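# Pack a grinder body into the open carton

## Task

Put one grinder body inside the open carton, then open the gripper so the part rests there unheld.

## Robot and tools

Robot: two arms, left_arm and right_arm, each with six joints and a two-finger gripper. Every result has a wrist camera image from each arm: cam_left_wrist and cam_right_wrist, both 504x504 fisheye. Their names do not tell you which side of the table they see.

Frame: every gripper pose in a result uses one shared scene frame. The origin sits on the table top midway between the arms. +x points out over the table, +z points up, and left_arm is on the +y side. end_effector_position is in metres and marks the point between the finger pads, about 1 cm short of the tips. end_effector_quat_wxyz gives orientation. In the gripper's own axes the fingers point along +z and close along y. Printed positions can be off, more so at long reach.

Command row: one flat list of 14 numbers covering both arms, even when only one arm moves. The first 7 are for left_arm and the next 7 for right_arm. Each arm's block has six absolute joint target angles in radians, in this fixed order: shoulder, elbow, waist, wrist pitch, wrist yaw, wrist roll. The seventh number is the finger opening, from -1 (closed) to +1 (fully open). Stated joint ranges: shoulder 0.000 to 3.142, elbow 0.000 to 3.019, waist -2.880 to 2.880, wrist pitch -1.693 to 1.571, wrist yaw -1.571 to 1.571, wrist roll -2.094 to 2.094. The real ends can differ by up to 0.019 rad. A target more than 0.019 past an end, and farther out than the joint's current angle, gets the call refused. A target beyond the real end is cut back to that end, and the result may then say "joint sent to its limit". If that line is missing, the joint may still be unable to go farther.

Tools:
- execute_actions(actions): a list of actions that run one after another. Each action is a table of up to 15 rows. Each row is one 14-number list as above and lasts one control step of 1/30 s. A table with fewer than 15 rows repeats its last row for the remaining steps. An empty list changes nothing and just returns the state and images.
- move(target, speed, blocking): target is one 14-number row of absolute joint angles and openings. All joints travel from their current angles and finish their paths together, so the gripper usually follows a curve. Paths last 0.5 to 10 s and end early if cut off at 10 s. speed, in rad/s, is the top speed of whichever joint has the longest way to go. It ranges from 0.01 to 2 and defaults to 0.5. The finger openings are applied right at the start. Moves do not avoid obstacles or the other arm. With blocking=false you get a result after 0.5 s while the arm keeps going. Until a result shows the move has ended, further rows or moves are refused, so call wait or stop first.
- wait(seconds): 0 to 10. The scene runs with each arm holding its last command. It returns early when a running move finishes.
- stop(): brakes a running move. Braking needs room, and more at higher speed. The fingers keep moving.
- zoom_image(camera, region): a closer look at the latest image from "cam_left_wrist" or "cam_right_wrist". region is [x0, y0, x1, y1] in image pixels, with (0,0) at the top-left, and can be at most 504 by 504.
- finished_scene(scene): ends the current scene, given its number, after the robot holds the last command. This cannot be undone. Its result reports success and gives the next task. Replying without a tool call also ends things.

Result lines: the state line gives each arm's gripper pose. Joint positions and Joint velocities list each arm's joints in the row order (rad, rad/s), then the gap between the finger pads (m; 0.094 m is fully open). Joint targets shows the angles the joints are currently being driven toward. To keep a joint still, resend that angle. grip_measured is the measured opening on the same -1..1 scale as commands, with a fixed error of up to about 1 mm per gripper. Joint torques are raw drive outputs with offset and noise, and are nonzero even in free air. "joint command not followed" means a clearance check changed or blocked some joint targets. A move result ends with a "move:" line. It gives the outcome (done, off_target, moving, held, fault), then limits=held or limits=none, then each arm's joint farthest from its target. limits=held means some steps were blocked, and the arm may then jump faster than the set speed.

Motion rules: each joint target is clamped to a fixed lead over the measured angle (waist 0.264, shoulder 0.32, elbow 0.276, wrist pitch 0.33, wrist yaw 0.186, wrist roll 0.522 rad). All targets of an arm are scaled back if they would move its gripper more than 70 mm in one step. Far goals therefore take several actions. A move left unfinished may stay unfinished, so send the remainder.

Gripping: to hold a part, command an opening about 0.03 below grip_measured. Less than that gives a lighter grip. Pads press hard on first contact. Very thin parts get less force.

Cautions: parts may be tugged or nudged now and then, so keep a firm grip. Nothing may leave the table. Do not let the arms collide or push each other. Move gently near contact, because speed and overshooting past the contact both increase force. Avoid drops, slips and slams. Holding loads heats motors, and the robot keeps holding while you reason. MOTOR HOT appears from 85 °C. At 100 °C an OVER-TEMPERATURE FAULT makes that arm let go and fall. Release the grinder body inside the carton before finishing.

Each tool is called after "Request:" in YAML: its name, and indented under it one key for each argument.

## Session

Request:
execute_actions:
  actions: []

Scene clock: 0.00 s.
left_arm: end_effector_position=(+0.5810, -0.0106, +0.1680) grip_measured=+1.000 end_effector_quat_wxyz=(+0.691, +0.486, +0.497, +0.199) | right_arm: end_effector_position=(+0.1421, -0.6425, +0.3895) grip_measured=+1.000 end_effector_quat_wxyz=(+0.155, +0.920, +0.345, +0.106)
Joint names: [shoulder, elbow, waist, wrist pitch, wrist yaw, wrist roll]
Joint positions: left_arm=[ 1.894  0.957 -0.165  0.971  0.126  1.05   0.094] | right_arm=[ 1.226  1.518 -1.262 -1.557 -0.226  1.193  0.094]
Joint velocities: left_arm=[-0.015  0.002  0.005 -0.012 -0.022 -0.007  0.   ] | right_arm=[ 0.015  0.027  0.005 -0.022 -0.066  0.007  0.   ]
Joint torques (N m, as the arm reports them, + toward a larger angle): no reading
Joint targets: left_arm=[1.902 0.974 -0.165 0.974 0.126 1.050] | right_arm=[1.229 1.540 -1.262 -1.556 -0.226 1.193]

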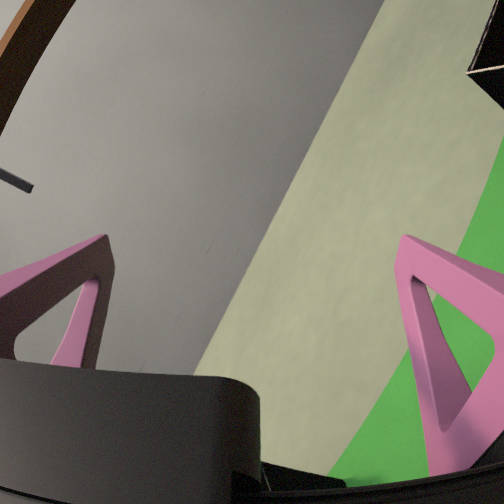

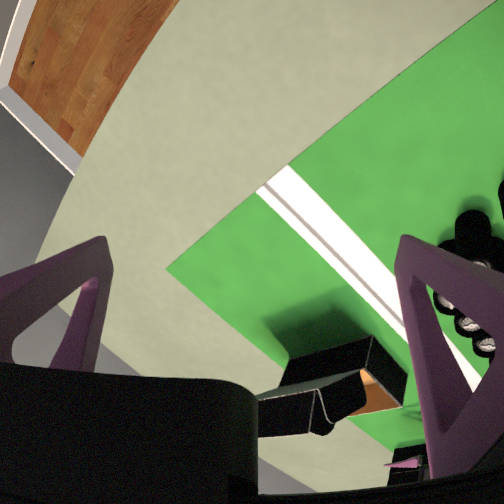

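Request:
move:
  target: [1.2,1.33,0.1,-1.06,0.0,0.0,1, 1.2,1.33,0.2,-1.06,0.0,0.0,1]
  speed: 0.9

Scene clock: 9.33 s.
left_arm: end_effector_position=(+0.4201, +0.2002, +0.3412) grip_measured=+1.000 end_effector_quat_wxyz=(+0.302, +0.061, +0.951, -0.017) | right_arm: end_effector_position=(+0.4505, -0.1823, +0.3555) grip_measured=+1.000 end_effector_quat_wxyz=(+0.303, -0.091, +0.948, +0.034)
Joint names: [shoulder, elbow, waist, wrist pitch, wrist yaw, wrist roll]
Joint positions: left_arm=[ 1.189  1.281  0.091 -1.047  0.004  0.015  0.094] | right_arm=[ 1.209  1.332  0.203 -1.075 -0.005  0.008  0.094]
Joint velocities: left_arm=[-0.024 -0.007  0.005 -0.017  0.007  0.051  0.   ] | right_arm=[ 0.015 -0.002 -0.005 -0.012 -0.022  0.066  0.   ]
Joint torques (N m, as the arm reports them, + toward a larger angle): left_arm=[-9.22 14.    0.    0.51 -0.03 -0.05] | right_arm=[-8.9  10.14 -0.83  2.04  0.07 -0.23]
Joint targets: left_arm=[1.200 1.330 0.100 -1.060 0.000 0.000] | right_arm=[1.200 1.330 0.200 -1.060 -0.000 -0.000]
move: off_target (left_arm); limits=none; left_arm: farthest joint: the elbow, 0.049 radians from its target (0.373 radians at the start); right_arm: farthest joint: the wrist pitch, 0.015 radians from its target (0.497 radians at the start)

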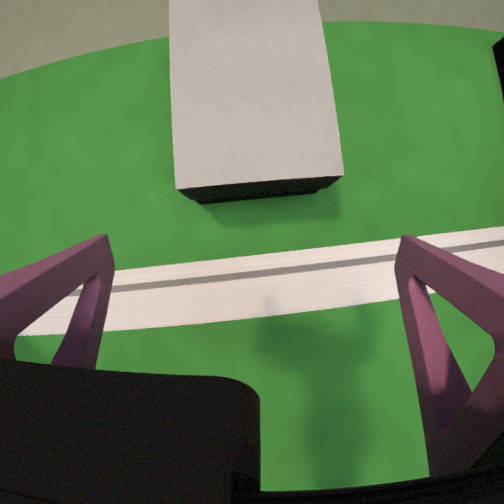

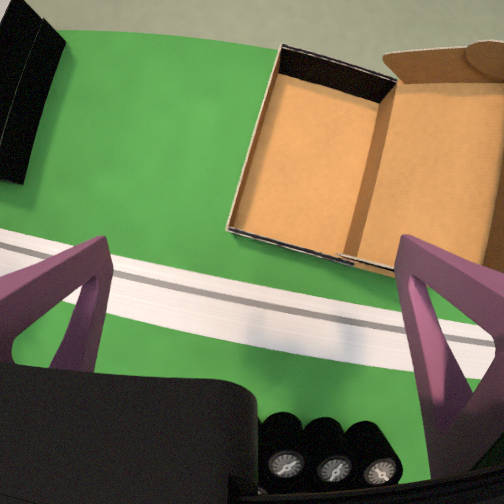

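Request:
move:
  target: [1.0,1.0,-0.3,-0.3,0.0,0.0,1, 0.913,1.10,0.1,-1.633,-0.155,-1.609,1]
  speed: 1.0

Scene clock: 32.63 s.
left_arm: end_effector_position=(+0.3895, +0.0187, +0.4123) grip_measured=+1.000 end_effector_quat_wxyz=(+0.570, +0.205, +0.783, -0.142) | right_arm: end_effector_position=(+0.2356, -0.2234, +0.3015) grip_measured=+1.000 end_effector_quat_wxyz=(-0.100, +0.754, -0.649, -0.010)
Joint names: [shoulder, elbow, waist, wrist pitch, wrist yaw, wrist roll]
Joint positions: left_arm=[ 1.005  1.01  -0.292 -0.319  0.004  0.014  0.094] | right_arm=[ 0.917  1.103  0.113 -1.623 -0.15  -1.6    0.094]
Joint velocities: left_arm=[-0.005 -0.002 -0.005  0.002 -0.051 -0.037  0.   ] | right_arm=[ 0.005 -0.002 -0.005  0.012 -0.007 -0.066  0.   ]
Joint torques (N m, as the arm reports them, + toward a larger angle): left_arm=[-7.69 10.03 -1.57  2.45 -0.04 -0.09] | right_arm=[-3.66  9.16 -1.77 -0.14 -0.58 -0.22]
Joint targets: left_arm=[1.000 1.000 -0.300 -0.300 0.000 -0.000] | right_arm=[0.913 1.100 0.100 -1.633 -0.155 -1.609]
move: done; limits=none; left_arm: farthest joint: the wrist pitch, 0.019 radians from its target (0.747 radians at the start); right_arm: farthest joint: the waist, 0.013 radians from its target (0.103 radians at the start)

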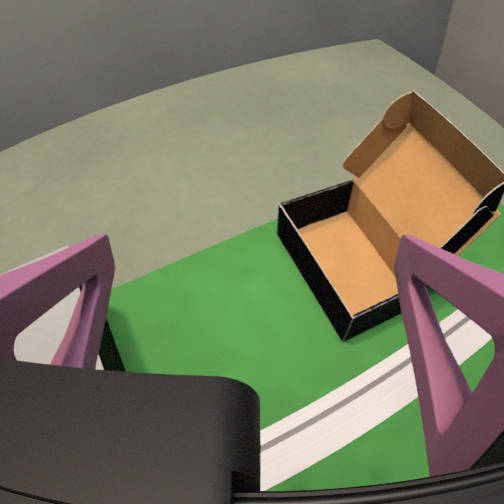

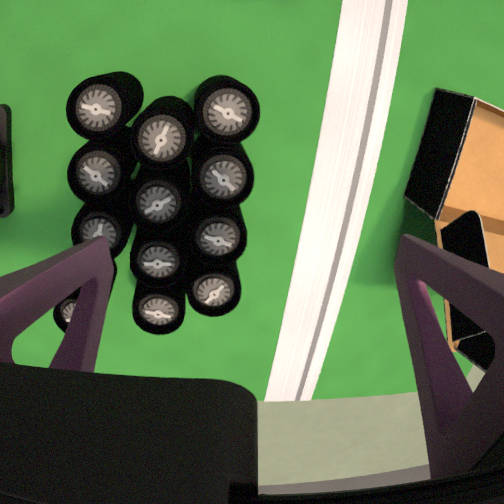

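Request:
zoom_image:
  camera: "cam_right_wrist"
  region: [40, 50, 300, 250]

Region (40, 50, 300, 250) of cam_right_wrist's 504x504 image, scaled by 1.938, with more detail than that image has; it fills the top 388 rows of this view, and the rest is white.

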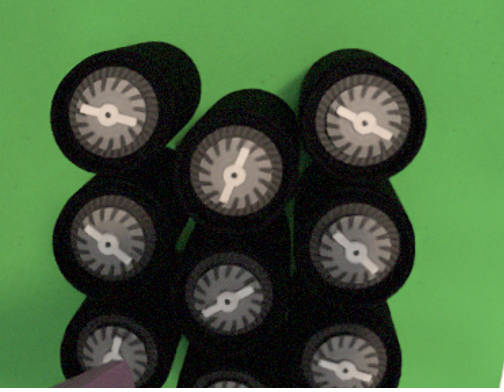

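Request:
move:
  target: [1.0,1.0,-0.3,-0.3,0.0,0.0,1, 1.504,0.97,0.53,-1.69,0.4,-0.495,1]
  speed: 0.7

Scene clock: 60.40 s.
left_arm: end_effector_position=(+0.3895, +0.0187, +0.4123) grip_measured=+1.000 end_effector_quat_wxyz=(+0.570, +0.205, +0.783, -0.142) | right_arm: end_effector_position=(+0.2402, -0.2084, +0.1334) grip_measured=+1.000 end_effector_quat_wxyz=(-0.305, -0.509, +0.782, -0.189)
Joint names: [shoulder, elbow, waist, wrist pitch, wrist yaw, wrist roll]
Joint positions: left_arm=[ 1.005  1.01  -0.292 -0.319  0.004  0.014  0.094] | right_arm=[ 1.498  0.969  0.522 -1.678  0.396 -0.503  0.094]
Joint velocities: left_arm=[ 0.015  0.012  0.005 -0.012 -0.037 -0.022  0.   ] | right_arm=[ 0.005 -0.012  0.005 -0.002 -0.066 -0.022  0.   ]
Joint torques (N m, as the arm reports them, + toward a larger angle): left_arm=[-7.85  9.98 -1.59  2.45 -0.04 -0.09] | right_arm=[-8.16  6.93  0.09 -1.86  0.29 -0.08]
Joint targets: left_arm=[1.000 1.000 -0.300 -0.300 -0.000 0.000] | right_arm=[1.504 0.970 0.530 -1.690 0.400 -0.495]
move: done; limits=none; left_arm: farthest joint: the wrist pitch, 0.019 radians from its target (0.019 radians at the start); right_arm: farthest joint: the wrist pitch, 0.012 radians from its target (0.067 radians at the start)

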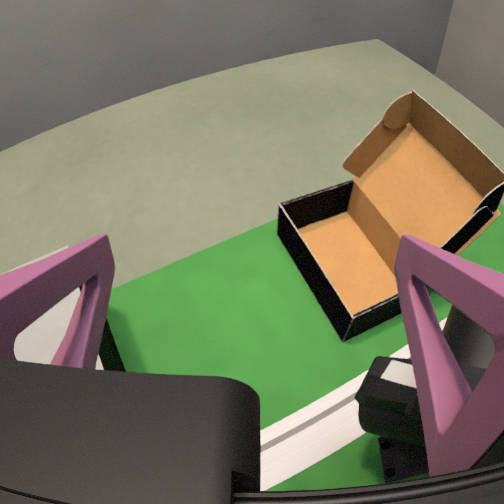

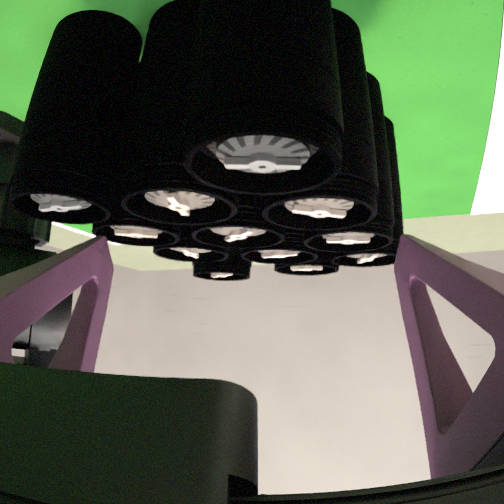

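Request:
move:
  target: [1.0,1.0,-0.3,-0.3,0.0,0.0,1, 1.652,0.908,0.54,-1.48,0.4,-0.49,0.8]
  speed: 0.25

Scene clock: 73.83 s.
left_arm: end_effector_position=(+0.3895, +0.0187, +0.4123) grip_measured=+1.000 end_effector_quat_wxyz=(+0.570, +0.205, +0.783, -0.142) | right_arm: end_effector_position=(+0.2448, -0.2044, +0.0635) grip_measured=+0.801 end_effector_quat_wxyz=(-0.311, -0.509, +0.780, -0.190)
Joint names: [shoulder, elbow, waist, wrist pitch, wrist yaw, wrist roll]
Joint positions: left_arm=[ 1.005  1.01  -0.292 -0.319  0.004  0.014  0.094] | right_arm=[ 1.641  0.909  0.527 -1.49   0.396 -0.498  0.085]
Joint velocities: left_arm=[-0.005 -0.022  0.005 -0.012 -0.022 -0.022  0.   ] | right_arm=[ 0.005 -0.012 -0.005 -0.002 -0.125  0.11   0.001]
Joint torques (N m, as the arm reports them, + toward a larger angle): left_arm=[-7.9   9.98 -1.56  2.45 -0.04 -0.09] | right_arm=[-8.8   5.7   0.7  -0.8   0.29 -0.08]
Joint targets: left_arm=[1.000 1.000 -0.300 -0.300 -0.000 0.000] | right_arm=[1.652 0.908 0.540 -1.480 0.400 -0.490]
move: done; limits=none; left_arm: farthest joint: the wrist pitch, 0.019 radians from its target (0.019 radians at the start); right_arm: farthest joint: the waist, 0.013 radians from its target (0.018 radians at the start)

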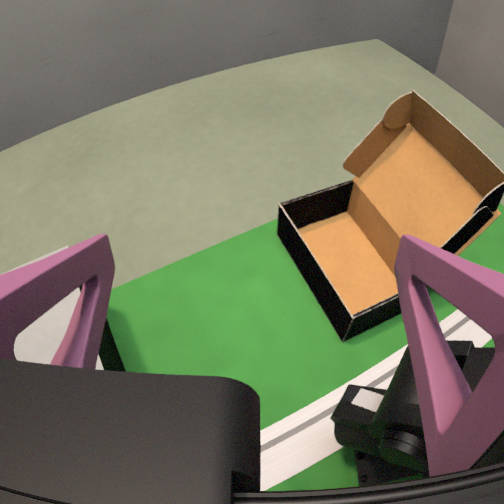

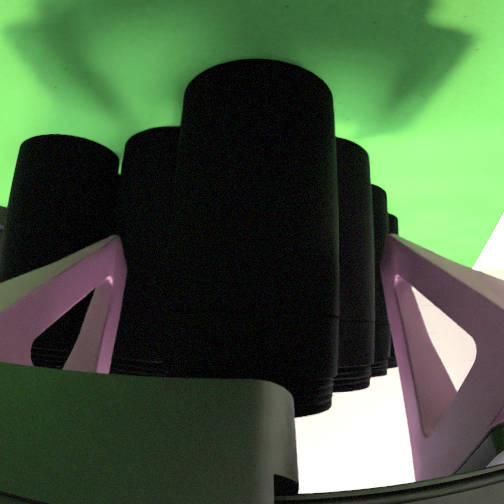

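Centred well. Closing the gripper now.

Request:
execute_actions:
  actions:
    - [[1.0,1.0,-0.3,-0.3,0.0,0.0,1, 1.652,0.908,0.54,-1.48,0.4,-0.49,0.4]]
    - [[1.0,1.0,-0.3,-0.3,0.0,0.0,1, 1.652,0.908,0.54,-1.48,0.4,-0.49,0.18]]
    - [[1.0,1.0,-0.3,-0.3,0.0,0.0,1, 1.652,0.908,0.54,-1.48,0.4,-0.49,0.05]]

Scene clock: 78.47 s.
left_arm: end_effector_position=(+0.3895, +0.0187, +0.4123) grip_measured=+1.000 end_effector_quat_wxyz=(+0.570, +0.205, +0.783, -0.142) | right_arm: end_effector_position=(+0.2449, -0.2044, +0.0634) grip_measured=+0.062 end_effector_quat_wxyz=(-0.311, -0.508, +0.780, -0.190)
Joint names: [shoulder, elbow, waist, wrist pitch, wrist yaw, wrist roll]
Joint positions: left_arm=[ 1.005  1.01  -0.292 -0.319  0.004  0.014  0.094] | right_arm=[ 1.641  0.909  0.527 -1.49   0.396 -0.497  0.05 ]
Joint velocities: left_arm=[ 0.005 -0.002 -0.015 -0.007 -0.081  0.066  0.   ] | right_arm=[ 0.005  0.022 -0.005 -0.007  0.007  0.007 -0.001]
Joint torques (N m, as the arm reports them, + toward a larger angle): left_arm=[-7.86  9.99 -1.59  2.45 -0.04 -0.08] | right_arm=[-8.85  5.7   0.6  -0.82  0.27 -0.09]
Joint targets: left_arm=[1.000 1.000 -0.300 -0.300 -0.000 0.000] | right_arm=[1.652 0.908 0.540 -1.480 0.400 -0.490]

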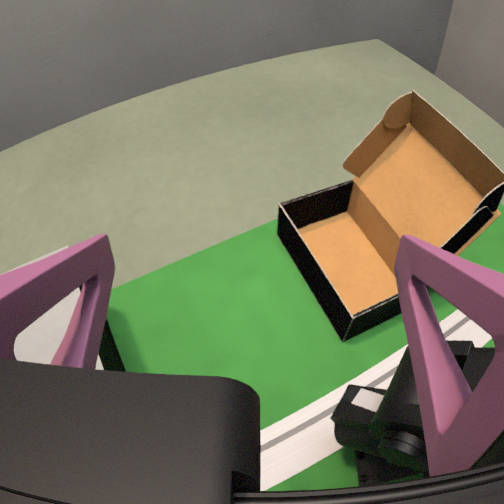

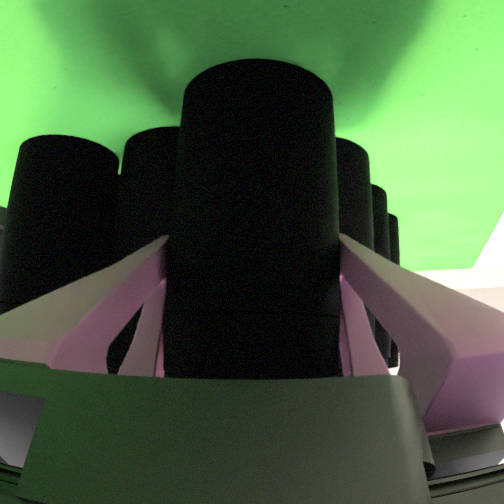

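Request:
execute_actions:
  actions:
    - [[1.0,1.0,-0.3,-0.3,0.0,0.0,1, 1.652,0.908,0.54,-1.48,0.4,-0.49,0.025]]

Request:
move:
  target: [1.0,1.0,-0.3,-0.3,0.0,0.0,1, 1.36,1.10,0.54,-1.675,0.4,-0.49,0.025]
  speed: 0.3

Request:
move:
  target: [1.0,1.0,-0.3,-0.3,0.0,0.0,1, 1.40,1.15,0.147,-0.46,0.2,0.19,0.025]
  speed: 0.6

Scene clock: 101.67 s.
left_arm: end_effector_position=(+0.3895, +0.0187, +0.4123) grip_measured=+1.000 end_effector_quat_wxyz=(+0.570, +0.205, +0.783, -0.142) | right_arm: end_effector_position=(+0.2449, -0.2044, +0.0634) grip_measured=+0.050 end_effector_quat_wxyz=(-0.311, -0.508, +0.780, -0.191)
Joint names: [shoulder, elbow, waist, wrist pitch, wrist yaw, wrist roll]
Joint positions: left_arm=[ 1.005  1.01  -0.292 -0.319  0.004  0.014  0.094] | right_arm=[ 1.641  0.909  0.527 -1.49   0.396 -0.496  0.049]
Joint velocities: left_arm=[-0.024 -0.002  0.005 -0.007  0.007 -0.007  0.   ] | right_arm=[ 0.005 -0.017 -0.015 -0.002  0.022 -0.007 -0.002]
Joint torques (N m, as the arm reports them, + toward a larger angle): left_arm=[-7.88  9.98 -1.57  2.44 -0.04 -0.09] | right_arm=[-8.9   5.69  0.65 -0.84  0.27 -0.09]
Joint targets: left_arm=[1.000 1.000 -0.300 -0.300 0.000 0.000] | right_arm=[1.652 0.908 0.540 -1.480 0.400 -0.490]

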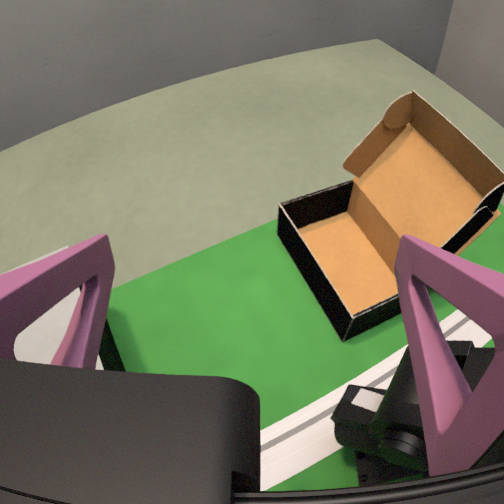

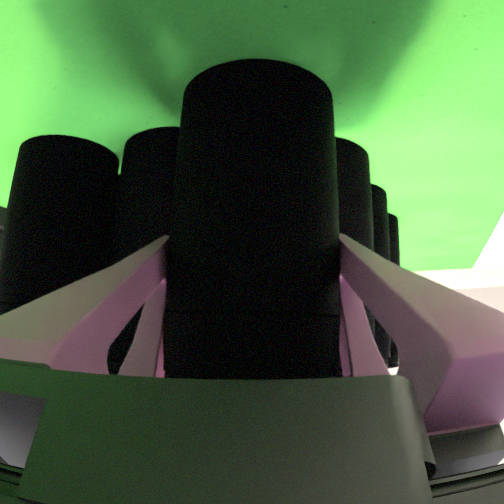

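Scene clock: 103.00 s.
left_arm: end_effector_position=(+0.3895, +0.0187, +0.4123) grip_measured=+1.000 end_effector_quat_wxyz=(+0.570, +0.205, +0.783, -0.142) | right_arm: end_effector_position=(+0.2674, -0.1914, +0.1859) grip_measured=+0.050 end_effector_quat_wxyz=(-0.188, -0.503, +0.821, -0.195)
Joint names: [shoulder, elbow, waist, wrist pitch, wrist yaw, wrist roll]
Joint positions: left_arm=[ 1.005  1.01  -0.292 -0.319  0.004  0.014  0.094] | right_arm=[ 1.363  1.059  0.527 -1.659  0.396 -0.496  0.049]
Joint velocities: left_arm=[-0.005 -0.012 -0.005  0.007  0.007 -0.037  0.   ] | right_arm=[-0.015 -0.002 -0.005 -0.012 -0.007  0.022 -0.   ]
Joint torques (N m, as the arm reports them, + toward a larger angle): left_arm=[-7.88  9.98 -1.55  2.44 -0.04 -0.08] | right_arm=[-8.26 11.51  0.63 -1.51  0.31 -0.08]
Joint targets: left_arm=[1.000 1.000 -0.300 -0.300 0.000 -0.000] | right_arm=[1.360 1.100 0.540 -1.675 0.400 -0.490]
move: off_target (right_arm); limits=none; left_arm: farthest joint: the wrist pitch, 0.019 radians from its target (0.019 radians at the start); right_arm: farthest joint: the elbow, 0.041 radians from its target (0.191 radians at the start)

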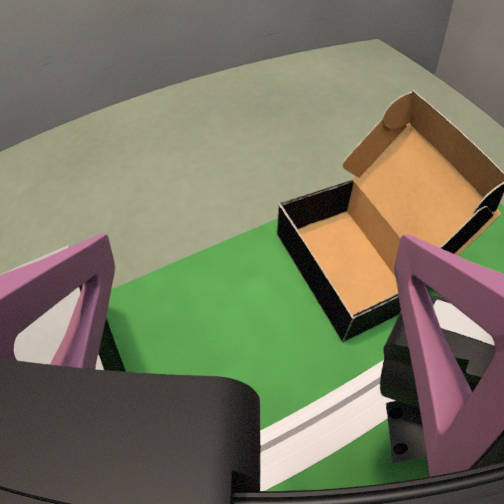

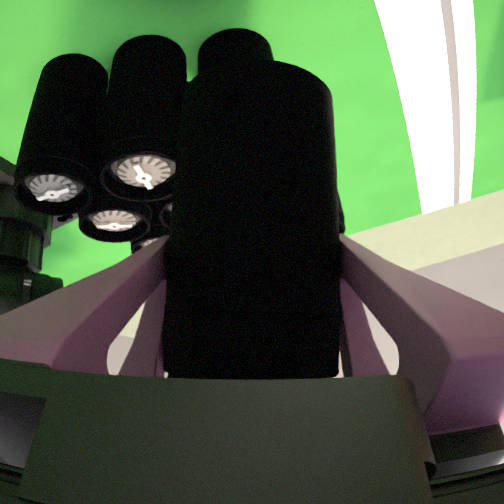

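Scene clock: 105.73 s.
left_arm: end_effector_position=(+0.3895, +0.0187, +0.4123) grip_measured=+1.000 end_effector_quat_wxyz=(+0.570, +0.205, +0.783, -0.142) | right_arm: end_effector_position=(+0.5423, -0.2281, +0.2269) grip_measured=+0.048 end_effector_quat_wxyz=(+0.388, +0.053, +0.920, -0.030)
Joint names: [shoulder, elbow, waist, wrist pitch, wrist yaw, wrist roll]
Joint positions: left_arm=[ 1.005  1.01  -0.292 -0.319  0.004  0.014  0.094] | right_arm=[ 1.395  1.087  0.153 -0.484  0.203  0.181  0.049]
Joint velocities: left_arm=[-0.005 -0.012  0.005  0.007  0.022 -0.095  0.   ] | right_arm=[-0.005 -0.002 -0.005 -0.002  0.037  0.022  0.   ]
Joint torques (N m, as the arm reports them, + toward a larger angle): left_arm=[-7.89  9.98 -1.6   2.45 -0.04 -0.08] | right_arm=[-10.21  15.02  -1.22   2.72  -0.12  -0.05]
Joint targets: left_arm=[1.000 1.000 -0.300 -0.300 0.000 -0.000] | right_arm=[1.400 1.150 0.147 -0.460 0.200 0.190]
move: off_target (right_arm); limits=none; left_arm: farthest joint: the wrist pitch, 0.019 radians from its target (0.019 radians at the start); right_arm: farthest joint: the elbow, 0.063 radians from its target (0.091 radians at the start)

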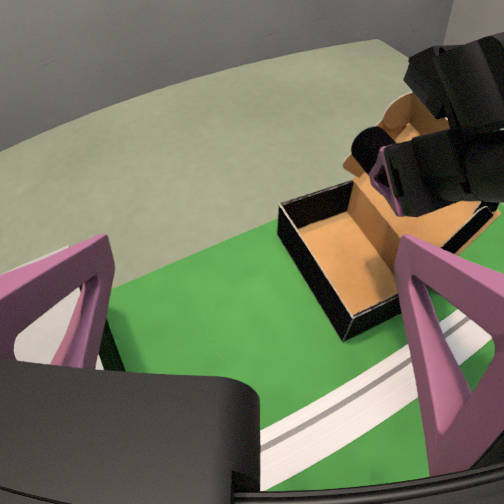

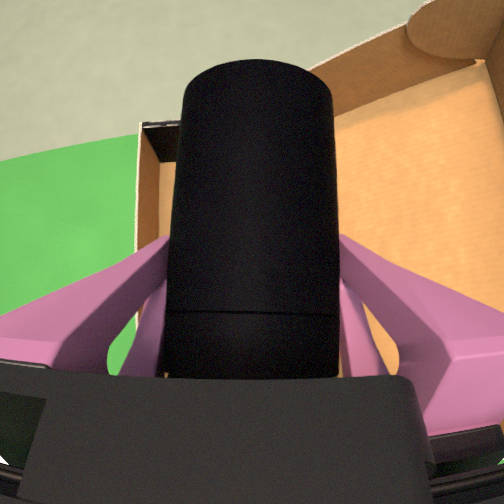

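Box unchanged and aligned. Moving to the pre-place pose.

Request:
move:
  target: [1.0,1.0,-0.3,-0.3,0.0,0.0,1, 1.68,1.075,0.165,-0.172,0.2,0.19,0.025]
  speed: 0.3

Scene clock: 110.07 s.
left_arm: end_effector_position=(+0.3895, +0.0187, +0.4123) grip_measured=+1.000 end_effector_quat_wxyz=(+0.570, +0.205, +0.783, -0.142) | right_arm: end_effector_position=(+0.5927, -0.2205, +0.0989) grip_measured=+0.048 end_effector_quat_wxyz=(+0.375, +0.052, +0.925, -0.033)
Joint names: [shoulder, elbow, waist, wrist pitch, wrist yaw, wrist roll]
Joint positions: left_arm=[ 1.005  1.01  -0.292 -0.319  0.004  0.014  0.094] | right_arm=[ 1.684  1.061  0.153 -0.198  0.203  0.182  0.049]
Joint velocities: left_arm=[ 0.005 -0.002 -0.015  0.002  0.037 -0.051  0.   ] | right_arm=[ 0.015  0.007  0.005 -0.017  0.007 -0.066 -0.001]
Joint torques (N m, as the arm reports them, + toward a larger angle): left_arm=[-7.87  9.98 -1.57  2.45 -0.04 -0.08] | right_arm=[-13.57   9.79   0.48   2.72  -0.12  -0.07]
Joint targets: left_arm=[1.000 1.000 -0.300 -0.300 -0.000 -0.000] | right_arm=[1.680 1.075 0.165 -0.172 0.200 0.190]
move: off_target (right_arm); limits=none; left_arm: farthest joint: the wrist pitch, 0.019 radians from its target (0.019 radians at the start); right_arm: farthest joint: the wrist pitch, 0.026 radians from its target (0.312 radians at the start)

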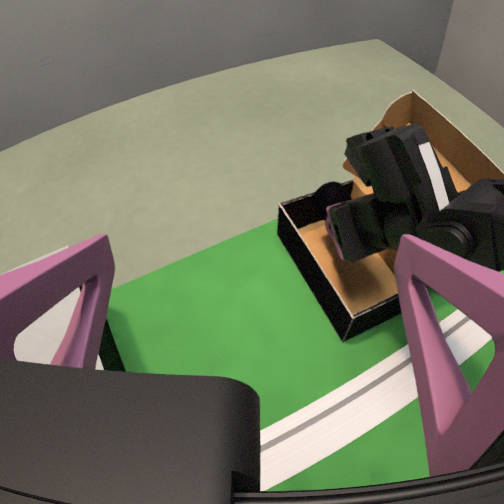

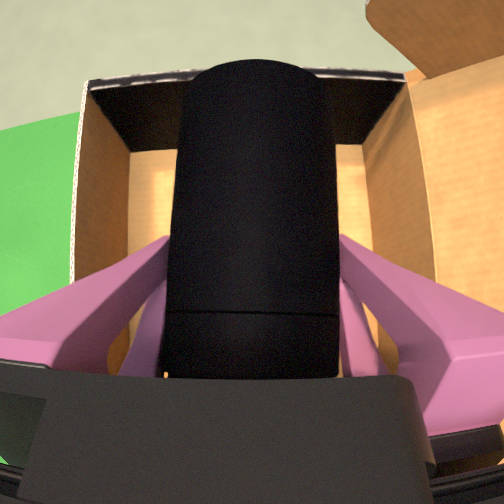

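Request:
move:
  target: [1.0,1.0,-0.3,-0.3,0.0,0.0,1, 1.785,1.053,0.175,-0.088,0.2,0.2,0.025]
  speed: 0.1

Scene clock: 122.57 s.
left_arm: end_effector_position=(+0.3895, +0.0187, +0.4123) grip_measured=+1.000 end_effector_quat_wxyz=(+0.570, +0.205, +0.783, -0.142) | right_arm: end_effector_position=(+0.5947, -0.2143, +0.0480) grip_measured=+0.048 end_effector_quat_wxyz=(+0.362, +0.051, +0.930, -0.032)
Joint names: [shoulder, elbow, waist, wrist pitch, wrist yaw, wrist roll]
Joint positions: left_arm=[ 1.005  1.01  -0.292 -0.319  0.004  0.014  0.094] | right_arm=[ 1.781  1.044  0.163 -0.113  0.203  0.191  0.049]
Joint velocities: left_arm=[-0.015  0.007 -0.034 -0.002 -0.081  0.051  0.   ] | right_arm=[-0.005 -0.002  0.015  0.007 -0.037 -0.022  0.   ]
Joint torques (N m, as the arm reports them, + toward a larger angle): left_arm=[-7.93  9.98 -1.56  2.44 -0.04 -0.09] | right_arm=[-13.69   8.71   0.56   2.67  -0.11  -0.07]
Joint targets: left_arm=[1.000 1.000 -0.300 -0.300 -0.000 0.000] | right_arm=[1.785 1.053 0.175 -0.088 0.200 0.200]
move: off_target (right_arm); limits=none; left_arm: farthest joint: the wrist pitch, 0.019 radians from its target (0.019 radians at the start); right_arm: farthest joint: the wrist pitch, 0.025 radians from its target (0.110 radians at the start)

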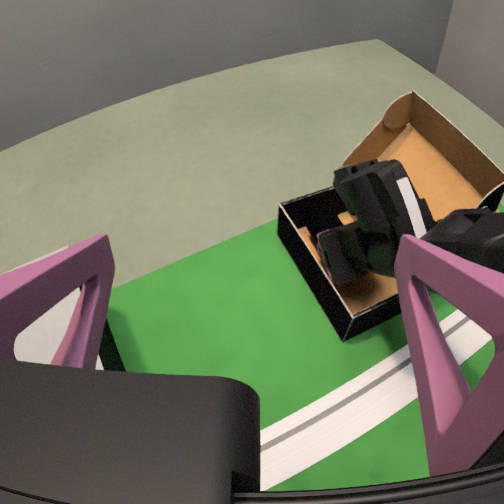

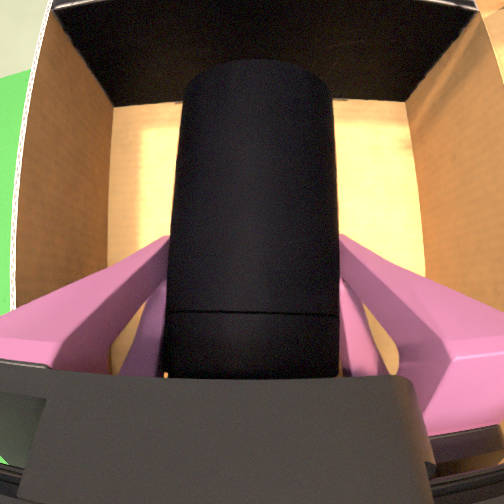

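Request:
move:
  target: [1.0,1.0,-0.3,-0.3,0.0,0.0,1, 1.803,1.015,0.175,0.02,0.2,0.195,0.025]
  speed: 0.08

Scene clock: 135.33 s.
left_arm: end_effector_position=(+0.3895, +0.0187, +0.4123) grip_measured=+1.000 end_effector_quat_wxyz=(+0.570, +0.205, +0.783, -0.142) | right_arm: end_effector_position=(+0.5962, -0.2140, +0.0407) grip_measured=+0.048 end_effector_quat_wxyz=(+0.387, +0.053, +0.920, -0.027)
Joint names: [shoulder, elbow, waist, wrist pitch, wrist yaw, wrist roll]
Joint positions: left_arm=[ 1.005  1.01  -0.292 -0.319  0.004  0.014  0.094] | right_arm=[ 1.796  1.007  0.163 -0.006  0.203  0.192  0.049]
Joint velocities: left_arm=[-0.005 -0.007 -0.015  0.002  0.022  0.051  0.   ] | right_arm=[-0.005 -0.012 -0.005 -0.017  0.051 -0.007 -0.   ]
Joint torques (N m, as the arm reports them, + toward a larger angle): left_arm=[-7.87  9.98 -1.57  2.44 -0.04 -0.09] | right_arm=[-13.22   8.3    0.54   2.8   -0.12  -0.12]
Joint targets: left_arm=[1.000 1.000 -0.300 -0.300 0.000 0.000] | right_arm=[1.803 1.015 0.175 0.020 0.200 0.195]
move: off_target (right_arm); limits=none; left_arm: farthest joint: the wrist pitch, 0.019 radians from its target (0.019 radians at the start); right_arm: farthest joint: the wrist pitch, 0.026 radians from its target (0.133 radians at the start)

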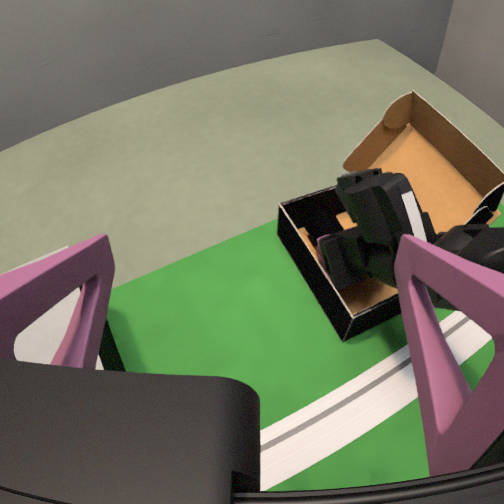

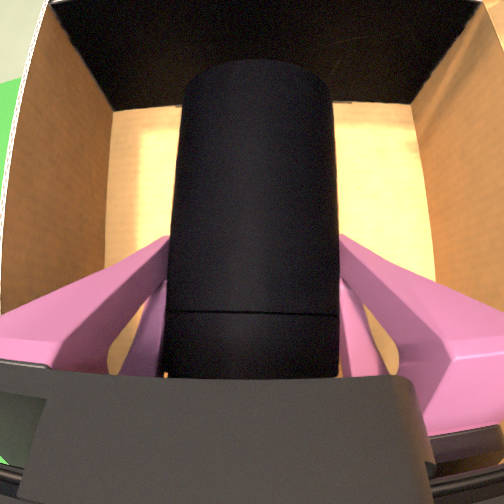

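Request:
move:
  target: [1.0,1.0,-0.3,-0.3,0.0,0.0,1, 1.818,1.015,0.175,0.02,0.2,0.195,0.025]
  speed: 0.03

Scene clock: 138.87 s.
left_arm: end_effector_position=(+0.3895, +0.0187, +0.4123) grip_measured=+1.000 end_effector_quat_wxyz=(+0.570, +0.205, +0.783, -0.142) | right_arm: end_effector_position=(+0.5944, -0.2143, +0.0376) grip_measured=+0.048 end_effector_quat_wxyz=(+0.386, +0.053, +0.920, -0.027)
Joint names: [shoulder, elbow, waist, wrist pitch, wrist yaw, wrist roll]
Joint positions: left_arm=[ 1.005  1.01  -0.292 -0.319  0.004  0.014  0.094] | right_arm=[1.798 1.001 0.163 0.    0.203 0.192 0.049]
Joint velocities: left_arm=[-0.005  0.012  0.005 -0.012  0.066 -0.095  0.   ] | right_arm=[-0.005 -0.002 -0.005 -0.017 -0.022 -0.066  0.   ]
Joint torques (N m, as the arm reports them, + toward a larger angle): left_arm=[-7.87  9.99 -1.56  2.45 -0.04 -0.09] | right_arm=[-12.37   8.73   0.49   2.48  -0.12  -0.12]
Joint targets: left_arm=[1.000 1.000 -0.300 -0.300 -0.000 -0.000] | right_arm=[1.818 1.015 0.175 0.020 0.200 0.195]
move: done; limits=none; left_arm: farthest joint: the wrist pitch, 0.019 radians from its target (0.019 radians at the start); right_arm: farthest joint: the shoulder, 0.020 radians from its target (0.022 radians at the start)

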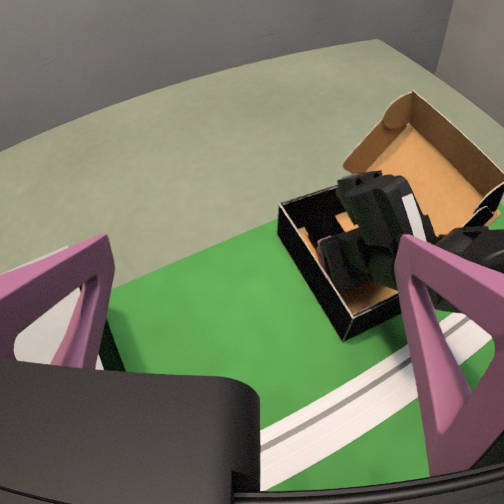

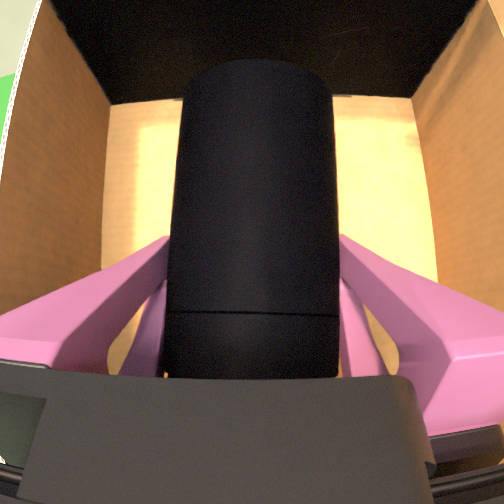

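The wrist pitch has eased up, which suggests the grinder is touching the carton floor. Releasing and retracting.

Request:
execute_actions:
  actions:
    - [[1.0,1.0,-0.3,-0.3,0.0,0.0,1, 1.81,1.015,0.175,0.02,0.2,0.195,0.07]]
    - [[1.0,1.0,-0.3,-0.3,0.0,0.0,1, 1.81,1.015,0.175,0.02,0.2,0.195,0.25]]

Request:
move:
  target: [1.0,1.0,-0.3,-0.3,0.0,0.0,1, 1.58,1.05,0.175,-0.2,0.2,0.195,0.25]
  speed: 0.3

Scene clock: 145.87 s.
left_arm: end_effector_position=(+0.3895, +0.0187, +0.4123) grip_measured=+1.000 end_effector_quat_wxyz=(+0.570, +0.205, +0.783, -0.142) | right_arm: end_effector_position=(+0.5951, -0.2142, +0.0380) grip_measured=+0.249 end_effector_quat_wxyz=(+0.388, +0.053, +0.920, -0.027)
Joint names: [shoulder, elbow, waist, wrist pitch, wrist yaw, wrist roll]
Joint positions: left_arm=[ 1.005  1.01  -0.292 -0.319  0.004  0.014  0.094] | right_arm=[1.799 1.001 0.163 0.004 0.203 0.192 0.059]
Joint velocities: left_arm=[-0.005  0.007  0.005 -0.002 -0.051 -0.051  0.   ] | right_arm=[ 0.015  0.002 -0.015  0.007  0.066 -0.066  0.   ]
Joint torques (N m, as the arm reports them, + toward a larger angle): left_arm=[-7.89  9.97 -1.57  2.45 -0.04 -0.09] | right_arm=[-12.98   8.73   0.48   2.29  -0.12  -0.12]
Joint targets: left_arm=[1.000 1.000 -0.300 -0.300 -0.000 0.000] | right_arm=[1.810 1.015 0.175 0.020 0.200 0.195]

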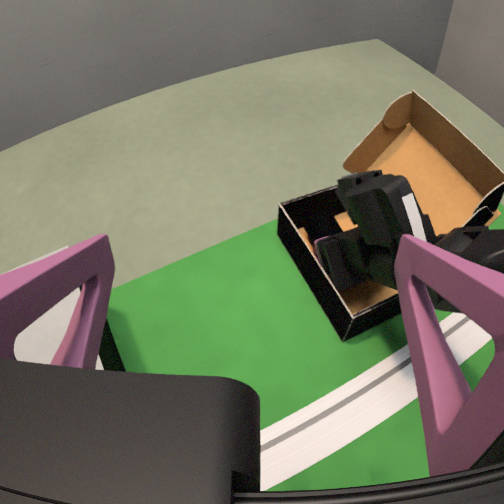

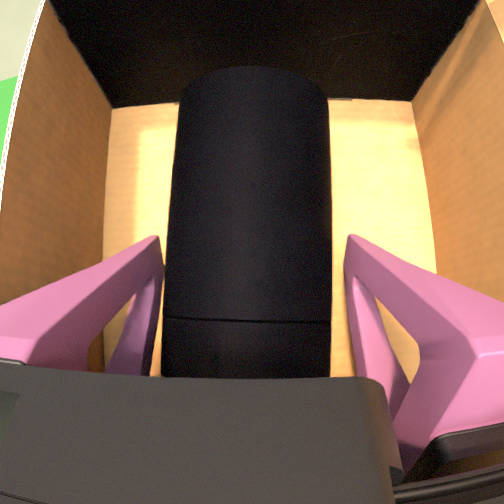

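Scene clock: 147.13 s.
left_arm: end_effector_position=(+0.3895, +0.0187, +0.4123) grip_measured=+1.000 end_effector_quat_wxyz=(+0.570, +0.205, +0.783, -0.142) | right_arm: end_effector_position=(+0.5757, -0.2173, +0.1355) grip_measured=+0.249 end_effector_quat_wxyz=(+0.403, +0.055, +0.913, -0.023)
Joint names: [shoulder, elbow, waist, wrist pitch, wrist yaw, wrist roll]
Joint positions: left_arm=[ 1.005  1.01  -0.292 -0.319  0.004  0.014  0.094] | right_arm=[ 1.58   1.011  0.163 -0.189  0.203  0.192  0.059]
Joint velocities: left_arm=[ 0.005  0.017  0.005  0.002  0.022 -0.007  0.   ] | right_arm=[ 0.005 -0.007  0.005 -0.017 -0.007 -0.022 -0.   ]
Joint torques (N m, as the arm reports them, + toward a larger angle): left_arm=[-7.86  9.98 -1.58  2.45 -0.04 -0.09] | right_arm=[-12.12  12.2    0.54   1.09  -0.12  -0.12]
Joint targets: left_arm=[1.000 1.000 -0.300 -0.300 0.000 -0.000] | right_arm=[1.580 1.050 0.175 -0.200 0.200 0.195]
move: off_target (right_arm); limits=none; left_arm: farthest joint: the wrist pitch, 0.019 radians from its target (0.019 radians at the start); right_arm: farthest joint: the elbow, 0.039 radians from its target (0.049 radians at the start)

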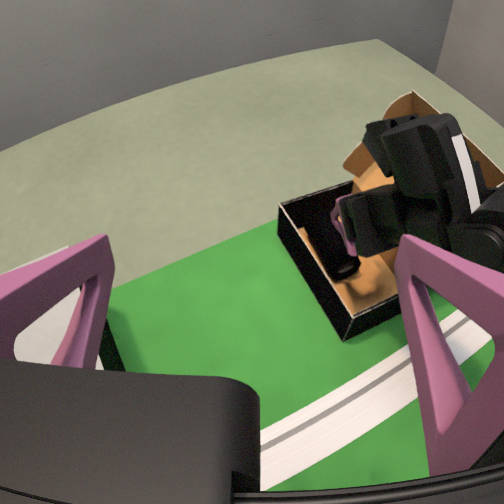

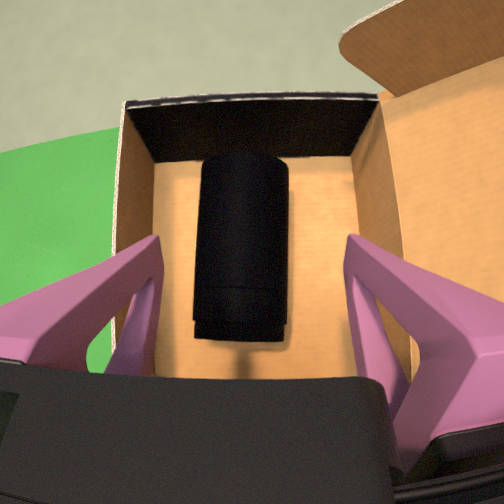

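Request:
finished_scene:
  scene: 2

The scene is finished: the task was done.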